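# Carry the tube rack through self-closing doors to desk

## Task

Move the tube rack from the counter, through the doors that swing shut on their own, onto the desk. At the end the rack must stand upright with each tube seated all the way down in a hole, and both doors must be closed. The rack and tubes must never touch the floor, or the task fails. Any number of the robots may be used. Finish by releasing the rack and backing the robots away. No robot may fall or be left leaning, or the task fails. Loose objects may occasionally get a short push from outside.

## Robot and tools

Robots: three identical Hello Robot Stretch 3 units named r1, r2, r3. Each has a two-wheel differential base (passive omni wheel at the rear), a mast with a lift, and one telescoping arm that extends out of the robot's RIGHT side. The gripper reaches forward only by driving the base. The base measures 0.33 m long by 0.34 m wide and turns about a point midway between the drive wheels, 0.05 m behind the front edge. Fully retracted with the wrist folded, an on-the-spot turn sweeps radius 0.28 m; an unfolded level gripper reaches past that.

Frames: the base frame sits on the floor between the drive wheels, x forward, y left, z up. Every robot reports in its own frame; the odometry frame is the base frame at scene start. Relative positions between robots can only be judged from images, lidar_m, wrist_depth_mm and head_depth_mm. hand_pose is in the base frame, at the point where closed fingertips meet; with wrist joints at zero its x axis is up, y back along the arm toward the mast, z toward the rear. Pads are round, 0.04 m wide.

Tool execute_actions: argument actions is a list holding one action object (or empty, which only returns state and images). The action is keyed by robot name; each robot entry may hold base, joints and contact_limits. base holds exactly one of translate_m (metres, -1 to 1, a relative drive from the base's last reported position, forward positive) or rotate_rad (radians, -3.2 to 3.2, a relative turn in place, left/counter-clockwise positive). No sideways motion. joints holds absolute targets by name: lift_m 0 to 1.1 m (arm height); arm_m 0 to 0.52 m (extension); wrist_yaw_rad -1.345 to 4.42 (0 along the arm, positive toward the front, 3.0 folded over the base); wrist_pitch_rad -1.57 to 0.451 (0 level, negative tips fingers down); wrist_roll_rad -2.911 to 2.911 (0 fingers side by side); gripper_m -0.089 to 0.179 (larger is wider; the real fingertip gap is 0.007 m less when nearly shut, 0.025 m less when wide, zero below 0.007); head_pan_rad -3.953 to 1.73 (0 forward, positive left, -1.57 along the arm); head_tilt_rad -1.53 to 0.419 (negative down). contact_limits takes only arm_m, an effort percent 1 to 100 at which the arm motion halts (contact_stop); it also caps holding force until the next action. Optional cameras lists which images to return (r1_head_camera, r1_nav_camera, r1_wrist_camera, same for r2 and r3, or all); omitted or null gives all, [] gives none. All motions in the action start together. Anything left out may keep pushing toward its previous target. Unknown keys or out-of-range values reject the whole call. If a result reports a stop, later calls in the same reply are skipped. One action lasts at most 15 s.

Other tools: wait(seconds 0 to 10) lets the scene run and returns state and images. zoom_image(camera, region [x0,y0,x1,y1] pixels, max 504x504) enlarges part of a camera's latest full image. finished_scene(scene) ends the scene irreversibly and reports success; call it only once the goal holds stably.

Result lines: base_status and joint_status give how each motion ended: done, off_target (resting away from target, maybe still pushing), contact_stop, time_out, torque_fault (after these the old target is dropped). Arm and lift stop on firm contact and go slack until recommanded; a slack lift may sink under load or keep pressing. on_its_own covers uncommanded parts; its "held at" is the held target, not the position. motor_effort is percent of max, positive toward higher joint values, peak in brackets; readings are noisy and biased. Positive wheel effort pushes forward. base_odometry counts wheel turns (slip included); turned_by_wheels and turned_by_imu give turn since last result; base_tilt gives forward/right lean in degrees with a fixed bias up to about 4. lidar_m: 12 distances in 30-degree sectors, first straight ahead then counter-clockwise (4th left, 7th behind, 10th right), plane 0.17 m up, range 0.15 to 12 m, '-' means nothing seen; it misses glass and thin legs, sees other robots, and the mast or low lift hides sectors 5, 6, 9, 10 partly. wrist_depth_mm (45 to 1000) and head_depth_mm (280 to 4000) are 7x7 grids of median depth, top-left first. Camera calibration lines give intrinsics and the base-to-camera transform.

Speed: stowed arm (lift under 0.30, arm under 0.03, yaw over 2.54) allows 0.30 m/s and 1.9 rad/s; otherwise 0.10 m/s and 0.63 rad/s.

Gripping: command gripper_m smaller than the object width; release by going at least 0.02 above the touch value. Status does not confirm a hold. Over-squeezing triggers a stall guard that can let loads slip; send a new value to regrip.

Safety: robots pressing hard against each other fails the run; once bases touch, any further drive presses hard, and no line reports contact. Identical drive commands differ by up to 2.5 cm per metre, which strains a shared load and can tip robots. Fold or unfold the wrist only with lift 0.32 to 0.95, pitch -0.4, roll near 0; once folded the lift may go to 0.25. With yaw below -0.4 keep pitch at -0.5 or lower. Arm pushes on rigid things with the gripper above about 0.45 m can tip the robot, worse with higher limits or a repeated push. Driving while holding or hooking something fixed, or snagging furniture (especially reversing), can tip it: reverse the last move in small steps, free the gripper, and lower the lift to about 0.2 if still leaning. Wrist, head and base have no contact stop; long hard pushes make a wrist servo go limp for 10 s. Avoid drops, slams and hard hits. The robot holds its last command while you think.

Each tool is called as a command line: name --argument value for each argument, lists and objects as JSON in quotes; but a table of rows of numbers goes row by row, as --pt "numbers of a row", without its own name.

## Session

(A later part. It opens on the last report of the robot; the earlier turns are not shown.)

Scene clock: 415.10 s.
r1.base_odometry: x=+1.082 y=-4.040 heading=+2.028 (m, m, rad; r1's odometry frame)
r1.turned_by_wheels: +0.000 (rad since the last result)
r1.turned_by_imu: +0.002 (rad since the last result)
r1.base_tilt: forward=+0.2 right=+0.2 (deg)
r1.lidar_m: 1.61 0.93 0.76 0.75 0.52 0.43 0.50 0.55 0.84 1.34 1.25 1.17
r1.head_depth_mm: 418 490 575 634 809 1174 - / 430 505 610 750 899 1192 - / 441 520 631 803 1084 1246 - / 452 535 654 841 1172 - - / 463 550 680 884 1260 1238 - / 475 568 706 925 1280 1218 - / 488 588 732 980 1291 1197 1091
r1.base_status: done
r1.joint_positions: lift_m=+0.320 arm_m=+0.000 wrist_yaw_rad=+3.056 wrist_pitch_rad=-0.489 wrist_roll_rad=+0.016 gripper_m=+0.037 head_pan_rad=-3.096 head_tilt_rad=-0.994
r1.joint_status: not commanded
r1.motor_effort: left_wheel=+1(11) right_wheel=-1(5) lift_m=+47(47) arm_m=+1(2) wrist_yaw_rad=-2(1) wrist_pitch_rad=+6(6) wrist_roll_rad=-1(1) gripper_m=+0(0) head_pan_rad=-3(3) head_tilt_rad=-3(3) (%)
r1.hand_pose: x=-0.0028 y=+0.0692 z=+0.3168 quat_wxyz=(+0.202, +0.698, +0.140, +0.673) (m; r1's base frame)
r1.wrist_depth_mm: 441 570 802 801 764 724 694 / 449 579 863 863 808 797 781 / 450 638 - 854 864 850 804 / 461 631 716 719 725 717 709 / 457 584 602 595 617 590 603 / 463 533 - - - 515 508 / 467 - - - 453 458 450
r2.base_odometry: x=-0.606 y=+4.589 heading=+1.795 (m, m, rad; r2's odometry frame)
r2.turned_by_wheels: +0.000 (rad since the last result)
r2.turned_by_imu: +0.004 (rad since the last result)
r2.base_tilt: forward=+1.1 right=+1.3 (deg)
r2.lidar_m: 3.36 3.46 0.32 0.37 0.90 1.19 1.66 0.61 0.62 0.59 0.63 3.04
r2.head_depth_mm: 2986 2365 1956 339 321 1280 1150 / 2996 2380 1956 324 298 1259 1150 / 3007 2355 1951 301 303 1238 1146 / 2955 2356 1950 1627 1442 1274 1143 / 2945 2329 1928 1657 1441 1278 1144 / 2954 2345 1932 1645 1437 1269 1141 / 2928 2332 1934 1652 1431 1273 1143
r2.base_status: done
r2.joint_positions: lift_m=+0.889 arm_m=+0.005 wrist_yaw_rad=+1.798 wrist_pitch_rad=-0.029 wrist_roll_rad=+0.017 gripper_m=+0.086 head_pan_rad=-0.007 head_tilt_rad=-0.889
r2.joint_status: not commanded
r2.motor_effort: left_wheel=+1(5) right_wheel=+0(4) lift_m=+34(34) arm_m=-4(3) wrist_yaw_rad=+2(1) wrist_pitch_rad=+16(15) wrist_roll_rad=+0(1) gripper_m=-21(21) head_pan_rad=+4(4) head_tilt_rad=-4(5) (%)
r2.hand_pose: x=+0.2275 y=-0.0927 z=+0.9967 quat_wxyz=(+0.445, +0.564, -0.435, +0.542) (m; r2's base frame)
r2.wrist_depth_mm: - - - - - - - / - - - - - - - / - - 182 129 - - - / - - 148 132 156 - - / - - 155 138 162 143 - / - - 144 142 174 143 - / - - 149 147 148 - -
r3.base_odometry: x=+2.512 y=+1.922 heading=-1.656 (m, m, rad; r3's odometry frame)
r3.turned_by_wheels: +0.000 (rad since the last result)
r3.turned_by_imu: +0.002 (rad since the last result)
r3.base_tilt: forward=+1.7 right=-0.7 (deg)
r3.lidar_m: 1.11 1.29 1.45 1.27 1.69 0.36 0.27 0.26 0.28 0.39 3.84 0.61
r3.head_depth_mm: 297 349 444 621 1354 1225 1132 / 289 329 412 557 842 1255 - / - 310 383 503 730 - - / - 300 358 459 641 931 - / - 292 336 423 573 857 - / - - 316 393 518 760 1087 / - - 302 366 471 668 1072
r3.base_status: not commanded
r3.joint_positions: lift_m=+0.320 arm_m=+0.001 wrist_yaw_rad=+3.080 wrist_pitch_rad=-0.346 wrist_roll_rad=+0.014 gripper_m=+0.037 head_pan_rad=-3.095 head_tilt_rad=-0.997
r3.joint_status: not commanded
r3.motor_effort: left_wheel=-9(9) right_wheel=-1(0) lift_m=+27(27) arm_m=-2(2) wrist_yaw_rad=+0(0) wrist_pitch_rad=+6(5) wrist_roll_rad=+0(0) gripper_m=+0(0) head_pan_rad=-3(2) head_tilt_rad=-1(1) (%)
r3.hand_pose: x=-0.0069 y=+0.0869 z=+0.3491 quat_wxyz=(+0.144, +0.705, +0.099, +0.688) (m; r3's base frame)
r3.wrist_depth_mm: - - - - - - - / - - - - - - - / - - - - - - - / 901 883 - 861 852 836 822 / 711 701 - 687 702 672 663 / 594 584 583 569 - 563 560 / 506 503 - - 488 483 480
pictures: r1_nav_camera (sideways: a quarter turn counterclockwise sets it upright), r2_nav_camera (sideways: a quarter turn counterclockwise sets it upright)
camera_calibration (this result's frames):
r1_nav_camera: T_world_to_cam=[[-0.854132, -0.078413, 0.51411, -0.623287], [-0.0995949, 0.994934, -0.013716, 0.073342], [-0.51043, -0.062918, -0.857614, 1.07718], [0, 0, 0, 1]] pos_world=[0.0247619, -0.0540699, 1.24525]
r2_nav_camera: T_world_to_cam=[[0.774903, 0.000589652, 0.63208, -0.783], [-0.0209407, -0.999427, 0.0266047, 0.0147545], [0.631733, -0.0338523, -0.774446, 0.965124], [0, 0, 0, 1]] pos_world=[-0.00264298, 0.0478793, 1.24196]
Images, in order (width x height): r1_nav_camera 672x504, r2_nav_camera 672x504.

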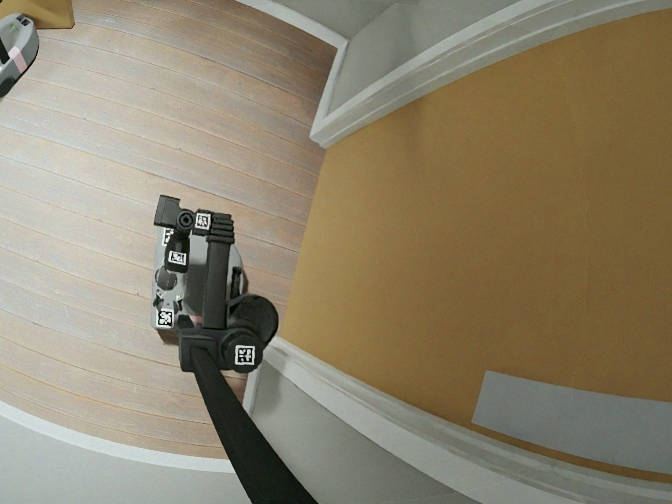

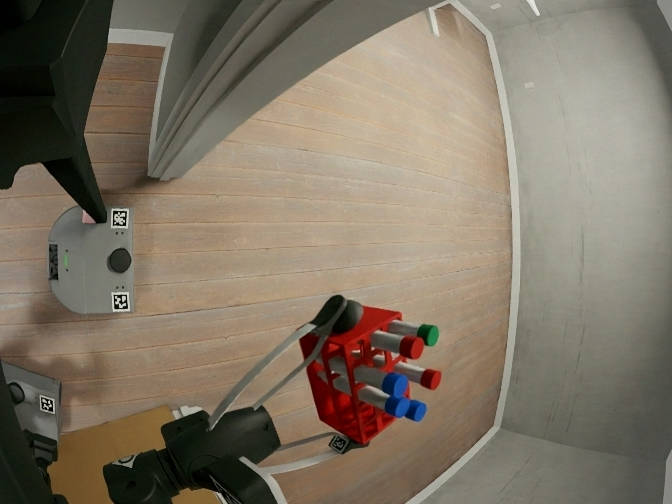

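execute_actions --actions '[{"r2":{"base":{"translate_m":0.85}},"r3":{"base":{"rotate_rad":-0.4}}}]' --cameras '[]'

execute_actions --actions '[{"r2":{"base":{"rotate_rad":1.55}},"r3":{"base":{"translate_m":0.5}}}]' --cameras '[]'

execute_actions --actions '[{"r2":{"base":{"translate_m":1}},"r3":{"base":{"rotate_rad":-0.65}}}]' --cameras '["r2_nav_camera","r3_nav_camera"]'

Scene clock: 435.00 s.
r1.base_odometry: x=+1.082 y=-4.040 heading=+2.028 (m, m, rad; r1's odometry frame)
r1.turned_by_wheels: +0.000 (rad since the last result)
r1.turned_by_imu: +0.004 (rad since the last result)
r1.base_tilt: forward=+0.2 right=+0.2 (deg)
r1.lidar_m: 1.81 0.93 0.76 0.75 0.52 0.43 0.50 0.55 0.84 1.34 1.23 1.15
r1.head_depth_mm: 418 490 574 636 806 1169 - / 430 503 611 747 897 1191 - / 440 521 632 802 1080 1244 - / 452 534 657 843 1179 - - / 463 551 677 880 1257 1238 - / 474 569 706 927 1277 1216 - / 489 587 735 977 1299 1196 1093
r1.base_status: not commanded
r1.joint_positions: lift_m=+0.320 arm_m=+0.000 wrist_yaw_rad=+3.056 wrist_pitch_rad=-0.489 wrist_roll_rad=+0.016 gripper_m=+0.037 head_pan_rad=-3.096 head_tilt_rad=-0.994
r1.joint_status: not commanded
r1.motor_effort: left_wheel=+2(1) right_wheel=+0(1) lift_m=+47(47) arm_m=+2(1) wrist_yaw_rad=-1(1) wrist_pitch_rad=+7(6) wrist_roll_rad=-1(1) gripper_m=+0(0) head_pan_rad=-2(2) head_tilt_rad=-3(3) (%)
r1.hand_pose: x=-0.0028 y=+0.0692 z=+0.3168 quat_wxyz=(+0.202, +0.698, +0.140, +0.673) (m; r1's base frame)
r1.wrist_depth_mm: 443 575 795 780 750 731 701 / 450 587 876 880 832 786 765 / 450 623 - 884 863 826 830 / 461 629 727 713 695 721 700 / 455 585 584 594 612 594 595 / 461 538 - - - 510 512 / 464 - - - 451 448 451
r2.base_odometry: x=-0.795 y=+5.418 heading=+1.795 (m, m, rad; r2's odometry frame)
r2.turned_by_wheels: +0.000 (rad since the last result)
r2.turned_by_imu: +0.004 (rad since the last result)
r2.base_tilt: forward=+1.1 right=+1.3 (deg)
r2.lidar_m: 2.53 2.60 2.42 2.07 0.91 0.69 1.51 0.87 0.85 2.08 2.26 2.65
r2.head_depth_mm: 2403 2358 1953 343 322 1283 1153 / 2364 2371 1961 327 300 1255 1155 / 2382 2341 1947 301 303 1234 1147 / 2367 2334 1936 1618 1443 1276 1146 / 2337 2339 1924 1648 1440 1276 1144 / 2304 2329 1938 1641 1432 1269 1141 / 2296 2322 1932 1638 1432 1268 1138
r2.base_status: done
r2.joint_positions: lift_m=+0.889 arm_m=+0.005 wrist_yaw_rad=+1.798 wrist_pitch_rad=-0.029 wrist_roll_rad=+0.017 gripper_m=+0.086 head_pan_rad=-0.007 head_tilt_rad=-0.889
r2.joint_status: not commanded
r2.motor_effort: left_wheel=+1(5) right_wheel=+0(2) lift_m=+34(34) arm_m=-3(3) wrist_yaw_rad=+1(1) wrist_pitch_rad=+15(15) wrist_roll_rad=+0(0) gripper_m=-21(21) head_pan_rad=+4(4) head_tilt_rad=-5(4) (%)
r2.hand_pose: x=+0.2275 y=-0.0927 z=+0.9967 quat_wxyz=(+0.445, +0.564, -0.435, +0.542) (m; r2's base frame)
r2.wrist_depth_mm: - - - - - - - / - - - - - - - / - - 181 129 - - - / - - 148 132 156 - - / - - 155 137 163 143 - / - - 145 142 173 142 - / - - 148 147 149 - -
r3.base_odometry: x=+2.512 y=+1.921 heading=-2.056 (m, m, rad; r3's odometry frame)
r3.turned_by_wheels: -0.400 (rad since the last result)
r3.turned_by_imu: -0.391 (rad since the last result)
r3.base_tilt: forward=+1.6 right=-0.8 (deg)
r3.lidar_m: 0.93 1.29 1.29 1.42 1.27 1.45 0.30 0.24 0.24 0.27 0.44 1.36
r3.head_depth_mm: 1222 1527 1753 1525 1352 1220 1138 / 1095 1356 1675 1536 1359 1250 - / 333 402 508 753 1325 - - / 300 352 430 551 764 1098 - / 288 316 377 465 605 846 - / - 292 333 401 502 672 892 / - - 300 353 428 548 758
r3.base_status: done
r3.joint_positions: lift_m=+0.320 arm_m=+0.001 wrist_yaw_rad=+3.080 wrist_pitch_rad=-0.346 wrist_roll_rad=+0.014 gripper_m=+0.037 head_pan_rad=-3.095 head_tilt_rad=-0.997
r3.joint_status: not commanded
r3.motor_effort: left_wheel=-5(5) right_wheel=-7(13) lift_m=+27(27) arm_m=-2(2) wrist_yaw_rad=+2(0) wrist_pitch_rad=+5(6) wrist_roll_rad=+0(0) gripper_m=+0(0) head_pan_rad=-2(2) head_tilt_rad=-1(1) (%)
r3.hand_pose: x=-0.0069 y=+0.0869 z=+0.3491 quat_wxyz=(+0.144, +0.705, +0.099, +0.688) (m; r3's base frame)
r3.wrist_depth_mm: - - - - - - 976 / - - - - - - - / - - - - - - - / 882 889 - 857 841 855 813 / 717 694 - 688 708 675 666 / 591 581 583 579 - 566 560 / 498 510 - - 487 482 480
pictures: none
No camera images: the call's "cameras" was empty. Leave "cameras" out to get every camera's image.

Scene clock: 440.97 s.
r1.base_odometry: x=+1.082 y=-4.040 heading=+2.028 (m, m, rad; r1's odometry frame)
r1.turned_by_wheels: +0.000 (rad since the last result)
r1.turned_by_imu: +0.001 (rad since the last result)
r1.base_tilt: forward=+0.2 right=+0.2 (deg)
r1.lidar_m: 1.38 0.93 0.76 0.75 0.52 0.43 0.50 0.55 0.84 1.34 1.48 1.09
r1.head_depth_mm: 419 489 576 634 807 1177 - / 430 503 610 748 894 1185 - / 441 520 631 802 1079 1244 - / 451 535 654 842 1181 - - / 463 551 677 882 1260 1243 - / 475 569 705 929 1281 1220 - / 488 587 734 977 1300 1198 1096
r1.base_status: not commanded
r1.joint_positions: lift_m=+0.320 arm_m=+0.000 wrist_yaw_rad=+3.056 wrist_pitch_rad=-0.489 wrist_roll_rad=+0.016 gripper_m=+0.037 head_pan_rad=-3.096 head_tilt_rad=-0.994
r1.joint_status: not commanded
r1.motor_effort: left_wheel=+1(1) right_wheel=-1(1) lift_m=+47(47) arm_m=+1(1) wrist_yaw_rad=-1(2) wrist_pitch_rad=+6(7) wrist_roll_rad=-1(1) gripper_m=-1(0) head_pan_rad=-3(2) head_tilt_rad=-2(2) (%)
r1.hand_pose: x=-0.0028 y=+0.0692 z=+0.3168 quat_wxyz=(+0.202, +0.698, +0.140, +0.673) (m; r1's base frame)
r1.wrist_depth_mm: 437 555 795 755 741 719 695 / 447 581 881 855 825 804 787 / 453 614 - 902 865 859 820 / 459 630 724 707 710 702 703 / 459 578 599 600 613 606 592 / 466 539 - - - 513 508 / 469 - - - 453 451 452
r2.base_odometry: x=-0.795 y=+5.418 heading=-2.938 (m, m, rad; r2's odometry frame)
r2.turned_by_wheels: +1.550 (rad since the last result)
r2.turned_by_imu: +1.568 (rad since the last result)
r2.base_tilt: forward=+1.1 right=+1.3 (deg)
r2.lidar_m: 2.08 0.92 0.69 0.97 0.88 0.85 2.02 2.27 2.67 2.53 2.59 2.42
r2.head_depth_mm: 2468 2375 1953 324 321 1284 1148 / 2439 2348 1947 324 302 1261 1155 / 2418 2354 1943 309 303 1241 1145 / 2385 2340 1933 1619 1434 1274 1144 / 2329 2263 1934 1653 1444 1280 1145 / 2335 2324 1930 1647 1435 1271 1145 / 2349 2317 1927 1643 1441 1274 1138
r2.base_status: done
r2.joint_positions: lift_m=+0.889 arm_m=+0.005 wrist_yaw_rad=+1.798 wrist_pitch_rad=-0.029 wrist_roll_rad=+0.017 gripper_m=+0.086 head_pan_rad=-0.007 head_tilt_rad=-0.889
r2.joint_status: not commanded
r2.motor_effort: left_wheel=-1(4) right_wheel=+2(5) lift_m=+34(34) arm_m=-3(3) wrist_yaw_rad=+1(1) wrist_pitch_rad=+15(15) wrist_roll_rad=+0(1) gripper_m=-21(21) head_pan_rad=+3(5) head_tilt_rad=-5(5) (%)
r2.hand_pose: x=+0.2275 y=-0.0927 z=+0.9967 quat_wxyz=(+0.445, +0.564, -0.435, +0.542) (m; r2's base frame)
r2.wrist_depth_mm: 692 917 - - - - - / 691 919 - - - - - / 695 929 181 129 - - - / 719 959 148 132 157 - - / 714 873 155 137 163 143 - / 699 987 144 141 173 143 - / 673 979 148 146 149 - -
r3.base_odometry: x=+2.279 y=+1.479 heading=-2.057 (m, m, rad; r3's odometry frame)
r3.turned_by_wheels: +0.000 (rad since the last result)
r3.turned_by_imu: +0.003 (rad since the last result)
r3.base_tilt: forward=+1.7 right=-0.8 (deg)
r3.lidar_m: 0.43 0.64 0.92 1.11 0.44 0.30 0.27 0.28 0.35 0.70 0.86 3.53
r3.head_depth_mm: - 296 344 446 630 1078 1134 / - 295 342 443 623 887 - / - 294 341 439 618 - - / - 292 338 435 614 901 - / - 291 337 432 606 967 - / - 290 336 430 603 1003 1125 / - 289 334 428 596 986 1112
r3.base_status: translate_m off_target (by the wheels' count: +0.5001 of +0.5000)
r3.joint_positions: lift_m=+0.320 arm_m=+0.001 wrist_yaw_rad=+3.080 wrist_pitch_rad=-0.346 wrist_roll_rad=+0.014 gripper_m=+0.037 head_pan_rad=-3.095 head_tilt_rad=-0.997
r3.joint_status: not commanded
r3.on_its_own: left_wheel is at rest, and its effort (-26) is outside its rest range (-18 to +18)
r3.motor_effort: left_wheel=-26(26) right_wheel=-13(14) lift_m=+27(26) arm_m=-2(2) wrist_yaw_rad=+0(0) wrist_pitch_rad=+5(6) wrist_roll_rad=+0(0) gripper_m=+0(0) head_pan_rad=-3(2) head_tilt_rad=-1(1) (%)
r3.hand_pose: x=-0.0069 y=+0.0869 z=+0.3491 quat_wxyz=(+0.144, +0.705, +0.099, +0.688) (m; r3's base frame)
r3.wrist_depth_mm: - - - - 979 826 709 / - - - - - 885 729 / - - - - - 887 784 / 387 878 - 837 855 850 791 / 381 697 - 685 706 676 657 / 368 569 589 576 - 562 560 / 359 501 - - 487 483 479
pictures: none
No camera images: the call's "cameras" was empty. Leave "cameras" out to get every camera's image.

Scene clock: 452.27 s.
r1.base_odometry: x=+1.082 y=-4.040 heading=+2.028 (m, m, rad; r1's odometry frame)
r1.turned_by_wheels: +0.000 (rad since the last result)
r1.turned_by_imu: +0.003 (rad since the last result)
r1.base_tilt: forward=+0.2 right=+0.1 (deg)
r1.lidar_m: 1.42 0.93 0.76 0.75 0.52 0.43 0.50 0.55 0.84 1.34 1.48 1.11
r1.head_depth_mm: 418 490 575 636 808 1175 - / 430 503 609 751 899 1179 - / 440 521 632 803 1074 1248 - / 453 534 656 841 1176 - - / 463 552 677 882 1260 1235 - / 476 568 706 928 1284 1217 - / 488 587 733 980 1293 1193 1094
r1.base_status: not commanded
r1.joint_positions: lift_m=+0.320 arm_m=+0.000 wrist_yaw_rad=+3.056 wrist_pitch_rad=-0.489 wrist_roll_rad=+0.016 gripper_m=+0.037 head_pan_rad=-3.096 head_tilt_rad=-0.994
r1.joint_status: not commanded
r1.motor_effort: left_wheel=+1(1) right_wheel=-1(1) lift_m=+47(47) arm_m=+1(1) wrist_yaw_rad=+0(1) wrist_pitch_rad=+7(6) wrist_roll_rad=+0(1) gripper_m=-1(0) head_pan_rad=-2(2) head_tilt_rad=-2(3) (%)
r1.hand_pose: x=-0.0028 y=+0.0692 z=+0.3168 quat_wxyz=(+0.202, +0.698, +0.140, +0.673) (m; r1's base frame)
r1.wrist_depth_mm: 444 581 787 769 745 721 695 / 447 582 868 861 845 756 761 / 446 620 - 887 849 833 827 / 459 624 717 721 710 704 704 / 456 583 597 601 624 581 586 / 462 538 - - - 515 511 / 467 - - - 454 444 457
r2.base_odometry: x=-1.775 y=+5.216 heading=-2.938 (m, m, rad; r2's odometry frame)
r2.turned_by_wheels: +0.000 (rad since the last result)
r2.turned_by_imu: +0.005 (rad since the last result)
r2.base_tilt: forward=+1.1 right=+1.4 (deg)
r2.lidar_m: 1.07 0.99 0.70 0.66 0.68 0.89 2.22 3.27 2.61 2.48 1.62 1.59
r2.head_depth_mm: 777 1695 1887 343 321 1282 1153 / 774 1673 1889 328 302 1260 1149 / 769 1661 1863 301 303 1233 1148 / 769 1645 1851 1616 1436 1277 1142 / 763 1561 1811 1576 1425 1272 1142 / 764 1614 1832 1658 1431 1273 1145 / 762 1596 1833 1652 1444 1266 1143
r2.base_status: done
r2.joint_positions: lift_m=+0.889 arm_m=+0.005 wrist_yaw_rad=+1.798 wrist_pitch_rad=-0.029 wrist_roll_rad=+0.017 gripper_m=+0.086 head_pan_rad=-0.007 head_tilt_rad=-0.889
r2.joint_status: not commanded
r2.motor_effort: left_wheel=-1(3) right_wheel=+2(6) lift_m=+34(34) arm_m=-4(3) wrist_yaw_rad=+1(2) wrist_pitch_rad=+15(15) wrist_roll_rad=+0(0) gripper_m=-21(21) head_pan_rad=+5(4) head_tilt_rad=-4(5) (%)
r2.hand_pose: x=+0.2275 y=-0.0927 z=+0.9967 quat_wxyz=(+0.445, +0.564, -0.435, +0.542) (m; r2's base frame)
r2.wrist_depth_mm: 731 949 - - - - - / 724 988 - - - - - / 732 - 181 129 - - - / 744 - 148 132 156 723 721 / 760 929 155 137 162 143 - / 745 - 145 141 173 142 - / 725 - 148 146 149 - -
r3.base_odometry: x=+2.279 y=+1.479 heading=-2.707 (m, m, rad; r3's odometry frame)
r3.turned_by_wheels: -0.650 (rad since the last result)
r3.turned_by_imu: -0.630 (rad since the last result)
r3.base_tilt: forward=+1.7 right=-0.7 (deg)
r3.lidar_m: 3.50 0.43 0.51 0.91 1.03 1.50 0.28 0.25 0.25 0.31 0.59 3.52
r3.head_depth_mm: 358 1683 1741 1545 1348 1217 1141 / 320 391 508 1474 1359 1245 - / 300 352 438 583 867 - - / 288 322 393 503 699 1005 - / - 301 354 440 585 838 - / - 288 322 393 502 700 991 / - - 299 354 442 584 863
r3.base_status: done
r3.joint_positions: lift_m=+0.320 arm_m=+0.001 wrist_yaw_rad=+3.080 wrist_pitch_rad=-0.346 wrist_roll_rad=+0.014 gripper_m=+0.037 head_pan_rad=-3.095 head_tilt_rad=-0.997
r3.joint_status: not commanded
r3.motor_effort: left_wheel=-14(13) right_wheel=-15(35) lift_m=+27(27) arm_m=-2(2) wrist_yaw_rad=+0(0) wrist_pitch_rad=+5(6) wrist_roll_rad=+0(0) gripper_m=+0(0) head_pan_rad=-3(2) head_tilt_rad=-2(1) (%)
r3.hand_pose: x=-0.0069 y=+0.0869 z=+0.3491 quat_wxyz=(+0.144, +0.705, +0.099, +0.688) (m; r3's base frame)
r3.wrist_depth_mm: 986 954 902 885 857 736 436 / - - 971 971 925 730 434 / - - - - 996 714 407 / 866 884 - 850 837 671 408 / 711 712 - 684 700 630 430 / 582 574 582 576 - 546 477 / 503 510 - - 492 480 478
pictures: r2_nav_camera (sideways: a quarter turn counterclockwise sets it upright), r3_nav_camera (sideways: a quarter turn counterclockwise sets it upright)
camera_calibration (this result's frames):
r2_nav_camera: T_world_to_cam=[[0.774907, 0.000590834, 0.632075, -0.782994], [-0.020939, -0.999427, 0.0266048, 0.0147543], [0.631728, -0.0338513, -0.77445, 0.965129], [0, 0, 0, 1]] pos_world=[-0.00264342, 0.0478793, 1.24196]
r3_nav_camera: T_world_to_cam=[[-0.868887, 0.00286721, 0.495002, -0.594476], [-0.0264621, 0.998284, -0.0522318, 0.120808], [-0.494303, -0.0584823, -0.86732, 1.08451], [0, 0, 0, 1]] pos_world=[0.0227426, -0.0554718, 1.2412]
Images, in order (width x height): r2_nav_camera 672x504, r3_nav_camera 672x504.

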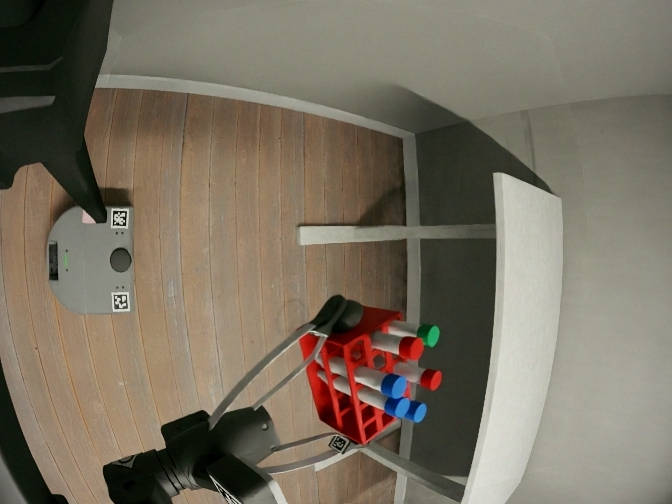

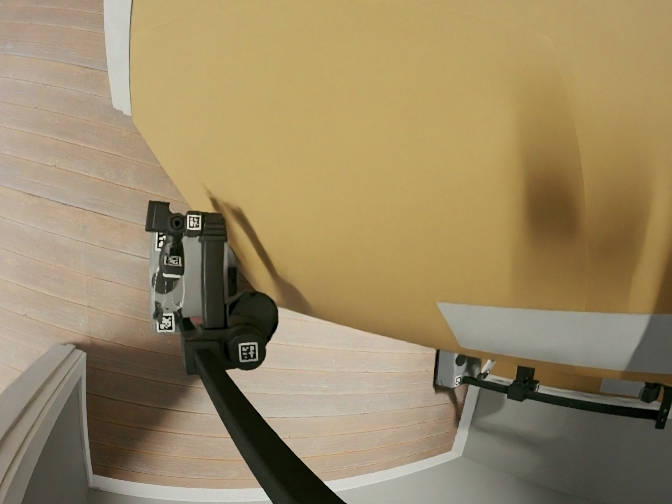

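execute_actions --actions '[{"r2":{"base":{"translate_m":0.25},"joints":{"wrist_yaw_rad":1.0}},"r3":{"base":{"translate_m":0.4}}}]' --cameras '[]'

execute_actions --actions '[{"r2":{"base":{"rotate_rad":1.45},"joints":{"wrist_yaw_rad":0,"lift_m":1.0,"head_pan_rad":-1.4,"head_tilt_rad":-0.6}},"r3":{"base":{"translate_m":0.4}}}]' --cameras '["r2_head_camera","r2_wrist_camera","r3_nav_camera"]'

Scene clock: 465.47 s.
r1.base_odometry: x=+1.082 y=-4.040 heading=+2.028 (m, m, rad; r1's odometry frame)
r1.turned_by_wheels: +0.000 (rad since the last result)
r1.turned_by_imu: +0.002 (rad since the last result)
r1.base_tilt: forward=+0.1 right=+0.1 (deg)
r1.lidar_m: 1.54 0.93 0.76 0.75 0.52 0.43 0.50 0.55 0.84 1.34 1.48 1.64
r1.head_depth_mm: 418 491 575 636 807 1178 - / 430 503 610 748 896 1186 - / 440 520 632 803 1080 1247 - / 452 535 655 840 1177 - - / 463 549 680 885 1254 1237 - / 476 567 704 931 1276 1212 - / 489 587 734 981 1296 1191 1089
r1.base_status: not commanded
r1.joint_positions: lift_m=+0.320 arm_m=+0.000 wrist_yaw_rad=+3.056 wrist_pitch_rad=-0.489 wrist_roll_rad=+0.016 gripper_m=+0.037 head_pan_rad=-3.096 head_tilt_rad=-0.994
r1.joint_status: not commanded
r1.motor_effort: left_wheel=+1(1) right_wheel=-1(1) lift_m=+47(47) arm_m=+1(1) wrist_yaw_rad=-1(1) wrist_pitch_rad=+6(6) wrist_roll_rad=-1(1) gripper_m=-1(0) head_pan_rad=-2(3) head_tilt_rad=-2(3) (%)
r1.hand_pose: x=-0.0028 y=+0.0692 z=+0.3168 quat_wxyz=(+0.202, +0.698, +0.140, +0.673) (m; r1's base frame)
r1.wrist_depth_mm: 438 562 785 777 751 713 702 / 448 588 847 843 820 781 755 / 454 625 - 908 862 835 830 / 459 620 714 710 717 705 703 / 459 588 595 597 606 587 597 / 460 531 - - - 518 516 / 465 - - - 449 454 451
r2.base_odometry: x=-2.019 y=+5.165 heading=-2.938 (m, m, rad; r2's odometry frame)
r2.turned_by_wheels: +0.000 (rad since the last result)
r2.turned_by_imu: +0.001 (rad since the last result)
r2.base_tilt: forward=+1.0 right=+1.3 (deg)
r2.lidar_m: 0.82 1.00 0.71 0.67 0.69 0.91 2.26 3.53 2.58 2.46 1.42 1.36
r2.head_depth_mm: 777 611 1662 1658 1445 1284 1153 / 775 611 1643 1660 1446 1285 1147 / 771 609 1624 1665 1447 1282 1151 / 767 608 1607 1656 1437 1273 1144 / 766 606 1015 1559 1398 1267 1143 / 764 605 1040 1638 1441 1269 1144 / 763 602 1565 1649 1437 1271 1145
r2.base_status: done
r2.joint_positions: lift_m=+0.889 arm_m=+0.005 wrist_yaw_rad=+1.002 wrist_pitch_rad=-0.029 wrist_roll_rad=+0.017 gripper_m=+0.086 head_pan_rad=-0.007 head_tilt_rad=-0.889
r2.joint_status: all done
r2.motor_effort: left_wheel=-1(4) right_wheel=+2(5) lift_m=+34(34) arm_m=-3(4) wrist_yaw_rad=-2(4) wrist_pitch_rad=+15(15) wrist_roll_rad=+0(0) gripper_m=-21(21) head_pan_rad=+4(5) head_tilt_rad=-4(4) (%)
r2.hand_pose: x=+0.1938 y=-0.2879 z=+0.9967 quat_wxyz=(+0.620, +0.351, -0.620, +0.328) (m; r2's base frame)
r2.wrist_depth_mm: 871 - - - - - - / 910 - - - - - - / 924 - 180 129 - - - / 493 500 149 131 157 - - / 636 - 155 137 162 143 - / 988 - 144 141 174 143 - / 975 - 148 147 148 - -
r3.base_odometry: x=+1.916 y=+1.311 heading=-2.707 (m, m, rad; r3's odometry frame)
r3.turned_by_wheels: -0.001 (rad since the last result)
r3.turned_by_imu: +0.003 (rad since the last result)
r3.base_tilt: forward=+1.8 right=-0.8 (deg)
r3.lidar_m: 3.12 2.71 0.26 0.24 0.93 0.30 0.27 0.28 0.35 0.67 2.57 3.14
r3.head_depth_mm: - 296 344 445 630 1163 1141 / - 295 342 442 621 881 - / - 294 341 440 619 - - / - 292 339 437 612 898 - / - 291 337 434 605 972 - / - 290 336 431 601 1002 1127 / - 289 334 428 598 981 1115
r3.base_status: translate_m off_target (by the wheels' count: +0.4002 of +0.4000)
r3.joint_positions: lift_m=+0.320 arm_m=+0.001 wrist_yaw_rad=+3.080 wrist_pitch_rad=-0.346 wrist_roll_rad=+0.014 gripper_m=+0.037 head_pan_rad=-3.095 head_tilt_rad=-0.997
r3.joint_status: not commanded
r3.on_its_own: left_wheel is at rest, and its effort (-34) is outside its rest range (-18 to +18)
r3.motor_effort: left_wheel=-34(34) right_wheel=-16(16) lift_m=+26(27) arm_m=-2(2) wrist_yaw_rad=+0(0) wrist_pitch_rad=+6(5) wrist_roll_rad=+0(0) gripper_m=+0(0) head_pan_rad=-3(3) head_tilt_rad=-1(0) (%)
r3.hand_pose: x=-0.0069 y=+0.0869 z=+0.3491 quat_wxyz=(+0.144, +0.705, +0.099, +0.688) (m; r3's base frame)
r3.wrist_depth_mm: 896 913 280 267 - - - / 985 960 300 288 - - - / - - 329 313 - - 930 / 850 899 - 349 803 835 844 / 379 719 - 376 712 669 659 / 367 580 585 423 - 564 564 / 359 500 - - 487 488 486
pictures: none
No camera images: the call's "cameras" was empty. Leave "cameras" out to get every camera's image.

Scene clock: 470.63 s.
r1.base_odometry: x=+1.082 y=-4.040 heading=+2.028 (m, m, rad; r1's odometry frame)
r1.turned_by_wheels: +0.000 (rad since the last result)
r1.turned_by_imu: +0.001 (rad since the last result)
r1.base_tilt: forward=+0.1 right=+0.1 (deg)
r1.lidar_m: 1.81 0.93 0.76 0.75 0.52 0.43 0.50 0.55 0.84 1.34 1.48 1.83
r1.head_depth_mm: 419 489 574 636 809 1174 - / 430 503 610 746 894 1185 - / 440 518 632 805 1077 1245 - / 451 534 655 840 1186 - - / 462 551 681 881 1256 1240 - / 475 568 708 928 1277 1214 - / 488 587 733 976 1291 1195 1091
r1.base_status: not commanded
r1.joint_positions: lift_m=+0.320 arm_m=+0.000 wrist_yaw_rad=+3.056 wrist_pitch_rad=-0.489 wrist_roll_rad=+0.016 gripper_m=+0.037 head_pan_rad=-3.096 head_tilt_rad=-0.994
r1.joint_status: not commanded
r1.motor_effort: left_wheel=+1(1) right_wheel=-1(1) lift_m=+47(47) arm_m=+2(2) wrist_yaw_rad=+0(0) wrist_pitch_rad=+6(6) wrist_roll_rad=-1(1) gripper_m=-1(1) head_pan_rad=-3(3) head_tilt_rad=-3(3) (%)
r1.hand_pose: x=-0.0028 y=+0.0692 z=+0.3168 quat_wxyz=(+0.202, +0.698, +0.140, +0.673) (m; r1's base frame)
r1.wrist_depth_mm: 439 563 789 756 748 719 699 / 443 588 892 856 819 779 775 / 451 638 - 876 869 842 829 / 458 633 716 731 696 707 697 / 453 580 600 598 635 605 588 / 461 539 - - - 515 510 / 463 - - - 452 453 450
r2.base_odometry: x=-2.019 y=+5.165 heading=-1.488 (m, m, rad; r2's odometry frame)
r2.turned_by_wheels: +1.450 (rad since the last result)
r2.turned_by_imu: +1.466 (rad since the last result)
r2.base_tilt: forward=+1.1 right=+1.3 (deg)
r2.lidar_m: 0.67 0.68 0.83 1.02 3.48 2.71 2.46 1.43 1.42 0.82 0.83 0.74
r2.head_depth_mm: 1104 1180 361 - - - - / 1103 1181 345 - - - - / 1099 1176 378 400 1684 1495 1279 / 1095 1177 869 597 1681 1465 1281 / 1099 1172 826 607 1648 1431 1266 / 1096 1191 825 608 1681 1494 1278 / 1100 1203 1320 609 1683 1503 1281
r2.base_status: done
r2.joint_positions: lift_m=+0.999 arm_m=+0.005 wrist_yaw_rad=+0.002 wrist_pitch_rad=-0.029 wrist_roll_rad=+0.017 gripper_m=+0.086 head_pan_rad=-1.393 head_tilt_rad=-0.606
r2.joint_status: all done
r2.motor_effort: left_wheel=-1(5) right_wheel=+2(6) lift_m=+34(35) arm_m=-4(4) wrist_yaw_rad=-2(4) wrist_pitch_rad=+16(15) wrist_roll_rad=+0(0) gripper_m=-22(21) head_pan_rad=-4(59) head_tilt_rad=+3(24) (%)
r2.hand_pose: x=-0.0209 y=-0.4057 z=+1.1066 quat_wxyz=(+0.701, +0.011, -0.713, -0.010) (m; r2's base frame)
r2.wrist_depth_mm: 881 911 942 986 - - - / 907 941 955 963 - - - / 950 968 163 129 - - - / 974 - 148 131 156 - - / 992 - 154 138 162 143 573 / 929 377 144 142 174 142 416 / 317 309 148 147 149 326 340
r3.base_odometry: x=+1.553 y=+1.142 heading=-2.707 (m, m, rad; r3's odometry frame)
r3.turned_by_wheels: +0.000 (rad since the last result)
r3.turned_by_imu: +0.003 (rad since the last result)
r3.base_tilt: forward=+1.7 right=-0.7 (deg)
r3.lidar_m: 2.75 2.40 0.98 0.85 0.46 0.41 0.47 0.52 0.84 2.36 2.65 2.75
r3.head_depth_mm: 401 468 563 706 856 1106 1142 / 414 485 587 738 999 1239 - / 426 502 609 780 1080 - - / 439 519 638 822 1166 1249 - / 452 541 667 873 1273 1243 - / 467 561 701 933 1308 1222 1134 / 482 583 734 995 1337 1227 1116
r3.base_status: done
r3.joint_positions: lift_m=+0.320 arm_m=+0.001 wrist_yaw_rad=+3.080 wrist_pitch_rad=-0.346 wrist_roll_rad=+0.014 gripper_m=+0.037 head_pan_rad=-3.095 head_tilt_rad=-0.997
r3.joint_status: not commanded
r3.motor_effort: left_wheel=+1(24) right_wheel=+0(15) lift_m=+27(27) arm_m=-2(2) wrist_yaw_rad=+1(1) wrist_pitch_rad=+5(6) wrist_roll_rad=+0(0) gripper_m=+0(0) head_pan_rad=-3(2) head_tilt_rad=-1(1) (%)
r3.hand_pose: x=-0.0069 y=+0.0869 z=+0.3491 quat_wxyz=(+0.144, +0.705, +0.099, +0.688) (m; r3's base frame)
r3.wrist_depth_mm: 399 488 - - - - - / 402 519 - - - 976 - / 406 527 - - - 944 - / 411 560 - 854 847 847 820 / 398 563 - 693 701 675 661 / 407 545 576 572 - 569 551 / 436 502 - - 489 489 479
pictures: r2_head_camera (sideways: a quarter turn clockwise sets it upright), r2_wrist_camera, r3_nav_camera (sideways: a quarter turn counterclockwise sets it upright)
camera_calibration (this result's frames):
r2_head_camera: T_world_to_cam=[[-0.0723422, 0.550307, -0.831822, 1.10387], [0.990142, 0.139921, 0.00645644, -0.014471], [0.119943, -0.823155, -0.555004, 0.675531], [0, 0, 0, 1]] pos_world=[0.0131598, -0.0493766, 1.29324]
r2_wrist_camera: T_world_to_cam=[[-0.99943, -0.0311122, -0.0131378, -0.0144822], [0.00602903, 0.218397, -0.975841, 1.19486], [0.0332298, -0.975364, -0.218085, 0.00736756], [0, 0, 0, 1]] pos_world=[-0.0219226, -0.254219, 1.16741]
r3_nav_camera: T_world_to_cam=[[-0.868886, 0.00286974, 0.495004, -0.594478], [-0.0264593, 0.998284, -0.0522318, 0.120808], [-0.494304, -0.0584809, -0.86732, 1.08451], [0, 0, 0, 1]] pos_world=[0.0227423, -0.0554719, 1.2412]
Images, in order (width x height): r2_head_camera 896x504, r2_wrist_camera 644x364, r3_nav_camera 672x504.

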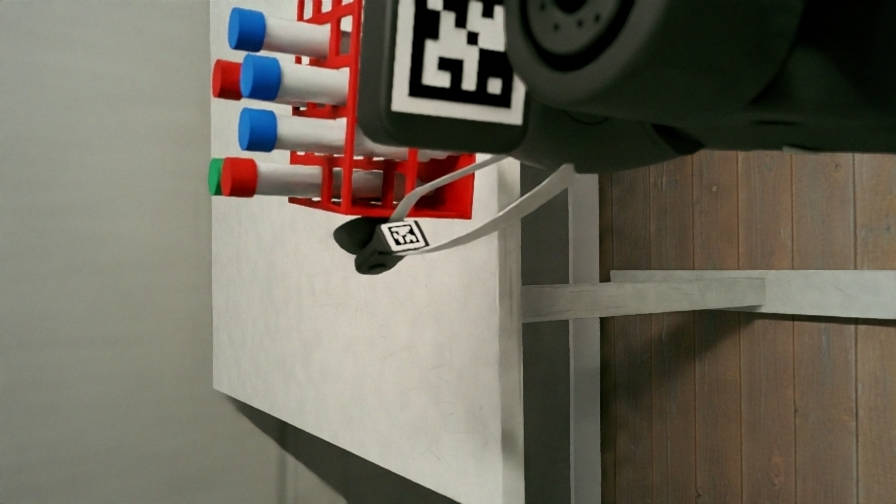

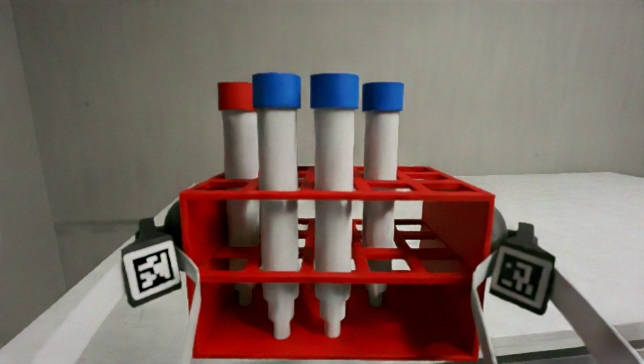

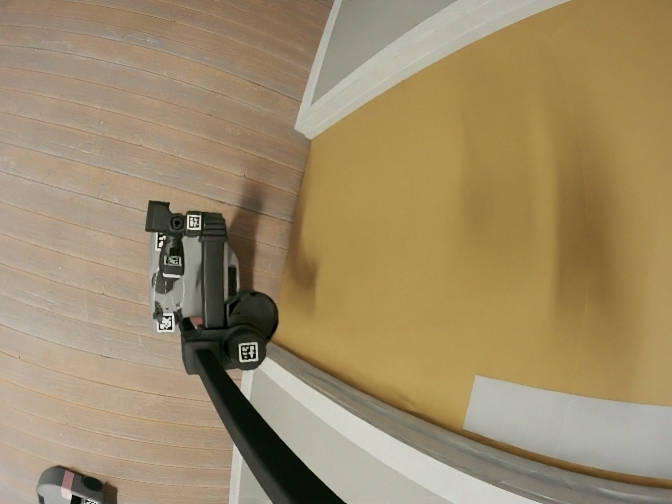

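execute_actions --actions '[{"r2":{"joints":{"arm_m":0.27,"lift_m":0.93}}}]' --cameras '[]'

execute_actions --actions '[{"r2":{"joints":{"lift_m":0.9}}}]' --cameras '["r2_wrist_camera"]'

Scene clock: 480.63 s.
r1.base_odometry: x=+1.082 y=-4.040 heading=+2.028 (m, m, rad; r1's odometry frame)
r1.turned_by_wheels: +0.000 (rad since the last result)
r1.turned_by_imu: +0.002 (rad since the last result)
r1.base_tilt: forward=+0.2 right=+0.1 (deg)
r1.lidar_m: 1.82 0.93 0.76 0.75 0.52 0.43 0.50 0.55 0.84 1.35 1.48 1.83
r1.head_depth_mm: 419 490 576 636 805 1177 - / 430 504 609 749 898 1185 - / 440 519 631 804 1078 1248 - / 452 536 655 842 1179 - - / 463 551 679 884 1262 1240 - / 475 568 706 931 1278 1215 - / 488 586 732 979 1295 1191 1094
r1.base_status: not commanded
r1.joint_positions: lift_m=+0.320 arm_m=+0.000 wrist_yaw_rad=+3.056 wrist_pitch_rad=-0.489 wrist_roll_rad=+0.016 gripper_m=+0.037 head_pan_rad=-3.096 head_tilt_rad=-0.994
r1.joint_status: not commanded
r1.motor_effort: left_wheel=+1(1) right_wheel=+0(1) lift_m=+47(47) arm_m=+1(1) wrist_yaw_rad=+0(1) wrist_pitch_rad=+6(6) wrist_roll_rad=-1(0) gripper_m=-1(0) head_pan_rad=-3(3) head_tilt_rad=-2(3) (%)
r1.hand_pose: x=-0.0028 y=+0.0692 z=+0.3168 quat_wxyz=(+0.202, +0.698, +0.140, +0.673) (m; r1's base frame)
r1.wrist_depth_mm: 442 573 786 757 750 727 697 / 444 588 862 881 810 800 757 / 454 628 - 863 871 838 813 / 461 622 723 721 724 704 714 / 460 584 603 599 618 598 606 / 465 529 - - - 515 502 / 467 - - - 452 449 453
r2.base_odometry: x=-2.019 y=+5.165 heading=-1.488 (m, m, rad; r2's odometry frame)
r2.turned_by_wheels: +0.000 (rad since the last result)
r2.turned_by_imu: +0.000 (rad since the last result)
r2.base_tilt: forward=+1.1 right=+1.4 (deg)
r2.lidar_m: 0.67 0.68 0.83 1.02 3.47 2.71 2.47 1.43 1.42 0.83 0.83 0.74
r2.head_depth_mm: 1102 1183 - - 1691 1495 1278 / 1107 1182 - - 1688 1500 1276 / 1103 1175 657 609 1689 1494 1281 / 1097 1175 826 608 1683 1467 1276 / 1101 1174 824 608 1639 1423 1274 / 1099 1190 824 609 1685 1497 1276 / 1098 1207 1325 610 1677 1498 1279
r2.base_status: not commanded
r2.joint_positions: lift_m=+0.930 arm_m=+0.270 wrist_yaw_rad=+0.001 wrist_pitch_rad=-0.029 wrist_roll_rad=+0.017 gripper_m=+0.086 head_pan_rad=-1.393 head_tilt_rad=-0.606
r2.joint_status: all done
r2.motor_effort: left_wheel=-1(1) right_wheel=+2(2) lift_m=+16(30) arm_m=+2(3) wrist_yaw_rad=-1(3) wrist_pitch_rad=+16(16) wrist_roll_rad=+0(0) gripper_m=-21(21) head_pan_rad=-4(5) head_tilt_rad=+2(3) (%)
r2.hand_pose: x=-0.0213 y=-0.6701 z=+1.0375 quat_wxyz=(+0.701, +0.011, -0.713, -0.011) (m; r2's base frame)
r2.wrist_depth_mm: 658 676 706 746 766 781 841 / 677 712 722 738 777 807 850 / 695 721 182 130 810 847 872 / 729 736 148 131 156 664 680 / 387 424 155 138 163 143 391 / 270 256 145 142 174 143 283 / 209 209 148 147 148 202 212
r3.base_odometry: x=+1.553 y=+1.142 heading=-2.707 (m, m, rad; r3's odometry frame)
r3.turned_by_wheels: +0.000 (rad since the last result)
r3.turned_by_imu: +0.001 (rad since the last result)
r3.base_tilt: forward=+1.8 right=-0.8 (deg)
r3.lidar_m: 2.74 2.40 0.98 0.85 0.46 0.41 0.47 0.52 0.84 2.37 2.66 2.76
r3.head_depth_mm: 401 470 563 704 854 1107 1138 / 415 485 584 739 1006 1244 - / 426 502 611 778 1075 - - / 439 521 637 828 1152 1240 - / 452 540 669 875 1271 1230 - / 469 563 703 932 1302 1230 1129 / 483 583 736 996 1324 1234 1121
r3.base_status: not commanded
r3.joint_positions: lift_m=+0.320 arm_m=+0.001 wrist_yaw_rad=+3.080 wrist_pitch_rad=-0.346 wrist_roll_rad=+0.014 gripper_m=+0.037 head_pan_rad=-3.095 head_tilt_rad=-0.997
r3.joint_status: not commanded
r3.motor_effort: left_wheel=+1(1) right_wheel=-2(0) lift_m=+27(27) arm_m=-2(2) wrist_yaw_rad=-1(0) wrist_pitch_rad=+5(6) wrist_roll_rad=+0(0) gripper_m=+0(0) head_pan_rad=-3(3) head_tilt_rad=-2(1) (%)
r3.hand_pose: x=-0.0069 y=+0.0869 z=+0.3491 quat_wxyz=(+0.144, +0.705, +0.099, +0.688) (m; r3's base frame)
r3.wrist_depth_mm: 401 485 - - - - - / 400 515 - - - 959 - / 405 527 - - - 968 - / 411 556 - 840 850 829 816 / 399 559 - 682 700 673 665 / 408 554 593 579 - 569 562 / 443 495 - - 493 483 482
pictures: none
No camera images: the call's "cameras" was empty. Leave "cameras" out to get every camera's image.

Scene clock: 481.70 s.
r1.base_odometry: x=+1.082 y=-4.040 heading=+2.028 (m, m, rad; r1's odometry frame)
r1.turned_by_wheels: +0.000 (rad since the last result)
r1.turned_by_imu: +0.000 (rad since the last result)
r1.base_tilt: forward=+0.2 right=+0.1 (deg)
r1.lidar_m: 1.81 0.93 0.76 0.75 0.52 0.43 0.50 0.55 0.84 1.34 1.48 1.83
r1.head_depth_mm: 418 490 575 637 805 1172 - / 430 503 608 749 899 1181 - / 440 519 631 805 1076 1243 - / 451 536 655 842 1179 - - / 463 551 678 887 1262 1232 - / 475 569 705 926 1280 1214 - / 489 587 732 977 1292 1196 1090
r1.base_status: not commanded
r1.joint_positions: lift_m=+0.320 arm_m=+0.000 wrist_yaw_rad=+3.056 wrist_pitch_rad=-0.489 wrist_roll_rad=+0.016 gripper_m=+0.037 head_pan_rad=-3.096 head_tilt_rad=-0.994
r1.joint_status: not commanded
r1.motor_effort: left_wheel=+1(1) right_wheel=-1(1) lift_m=+47(47) arm_m=+1(1) wrist_yaw_rad=-1(2) wrist_pitch_rad=+6(6) wrist_roll_rad=+0(0) gripper_m=-1(0) head_pan_rad=-3(3) head_tilt_rad=-3(2) (%)
r1.hand_pose: x=-0.0028 y=+0.0692 z=+0.3168 quat_wxyz=(+0.202, +0.698, +0.140, +0.673) (m; r1's base frame)
r1.wrist_depth_mm: 442 572 798 778 743 711 705 / 446 580 869 841 817 807 785 / 455 628 - 886 872 831 823 / 463 625 729 723 707 702 703 / 459 580 592 593 613 591 600 / 463 534 - - - 507 516 / 471 - - - 452 453 454
r2.base_odometry: x=-2.019 y=+5.165 heading=-1.488 (m, m, rad; r2's odometry frame)
r2.turned_by_wheels: +0.000 (rad since the last result)
r2.turned_by_imu: +0.000 (rad since the last result)
r2.base_tilt: forward=+1.1 right=+1.3 (deg)
r2.lidar_m: 0.67 0.68 0.83 1.02 3.46 2.71 2.47 1.43 1.42 0.82 0.82 0.74
r2.head_depth_mm: 1105 1180 916 - 1704 1497 1277 / 1101 1181 623 - 1697 1494 1281 / 1102 1178 691 585 1689 1503 1281 / 1099 1176 825 608 1679 1463 1279 / 1103 1176 823 609 1648 1422 1272 / 1101 1192 823 608 1673 1497 1284 / 1099 1204 1316 609 1680 1501 1278
r2.base_status: not commanded
r2.joint_positions: lift_m=+0.900 arm_m=+0.270 wrist_yaw_rad=+0.001 wrist_pitch_rad=-0.029 wrist_roll_rad=+0.017 gripper_m=+0.086 head_pan_rad=-1.393 head_tilt_rad=-0.606
r2.joint_status: all done
r2.motor_effort: left_wheel=-1(0) right_wheel=+2(2) lift_m=+16(17) arm_m=+2(3) wrist_yaw_rad=-2(1) wrist_pitch_rad=+16(16) wrist_roll_rad=+0(0) gripper_m=-22(21) head_pan_rad=-5(5) head_tilt_rad=+4(4) (%)
r2.hand_pose: x=-0.0213 y=-0.6701 z=+1.0075 quat_wxyz=(+0.701, +0.011, -0.713, -0.011) (m; r2's base frame)
r2.wrist_depth_mm: 673 688 705 735 763 783 823 / 689 702 718 740 776 813 853 / 717 729 182 129 819 855 864 / 721 539 148 132 157 541 548 / 309 336 154 137 163 143 312 / 217 205 144 142 174 143 225 / - 168 148 147 148 161 169
r3.base_odometry: x=+1.553 y=+1.142 heading=-2.707 (m, m, rad; r3's odometry frame)
r3.turned_by_wheels: +0.000 (rad since the last result)
r3.turned_by_imu: +0.000 (rad since the last result)
r3.base_tilt: forward=+1.7 right=-0.8 (deg)
r3.lidar_m: 2.74 2.40 0.98 0.85 0.46 0.41 0.47 0.52 0.84 2.36 2.66 2.75
r3.head_depth_mm: 402 469 563 700 859 1111 1135 / 413 485 589 740 999 1241 - / 425 502 612 778 1079 - - / 440 520 641 827 1159 1252 - / 452 539 669 872 1265 1233 - / 468 562 701 930 1304 1230 1129 / 484 586 740 990 1331 1230 1111
r3.base_status: not commanded
r3.joint_positions: lift_m=+0.320 arm_m=+0.001 wrist_yaw_rad=+3.080 wrist_pitch_rad=-0.346 wrist_roll_rad=+0.014 gripper_m=+0.037 head_pan_rad=-3.095 head_tilt_rad=-0.997
r3.joint_status: not commanded
r3.motor_effort: left_wheel=+1(1) right_wheel=-1(1) lift_m=+27(27) arm_m=-2(2) wrist_yaw_rad=+0(1) wrist_pitch_rad=+5(6) wrist_roll_rad=+0(0) gripper_m=+0(0) head_pan_rad=-3(1) head_tilt_rad=-1(1) (%)
r3.hand_pose: x=-0.0069 y=+0.0869 z=+0.3491 quat_wxyz=(+0.144, +0.705, +0.099, +0.688) (m; r3's base frame)
r3.wrist_depth_mm: 398 491 - - - - - / 401 517 - - - 971 - / 403 529 - - - 961 - / 408 563 - 855 855 831 819 / 400 568 - 686 709 674 666 / 412 551 582 572 - 562 552 / 442 501 - - 491 490 487
pictures: r2_wrist_camera
camera_calibration (this result's frames):
r2_wrist_camera: T_world_to_cam=[[-0.999474, -0.0296543, -0.0131481, -0.0233954], [0.00634594, 0.218747, -0.975761, 1.15606], [0.0318116, -0.975331, -0.218444, -0.271775], [0, 0, 0, 1]] pos_world=[-0.0220737, -0.518648, 1.06836]
Images, in order (width x height): r2_wrist_camera 644x364.

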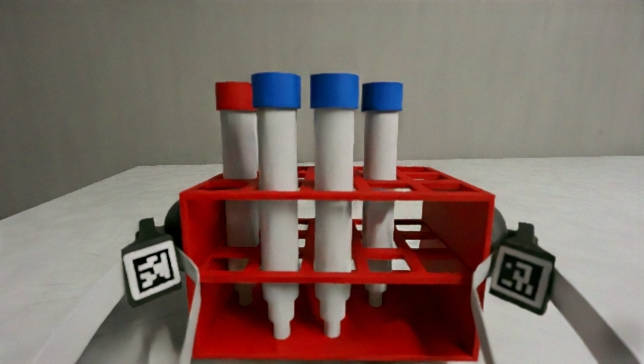

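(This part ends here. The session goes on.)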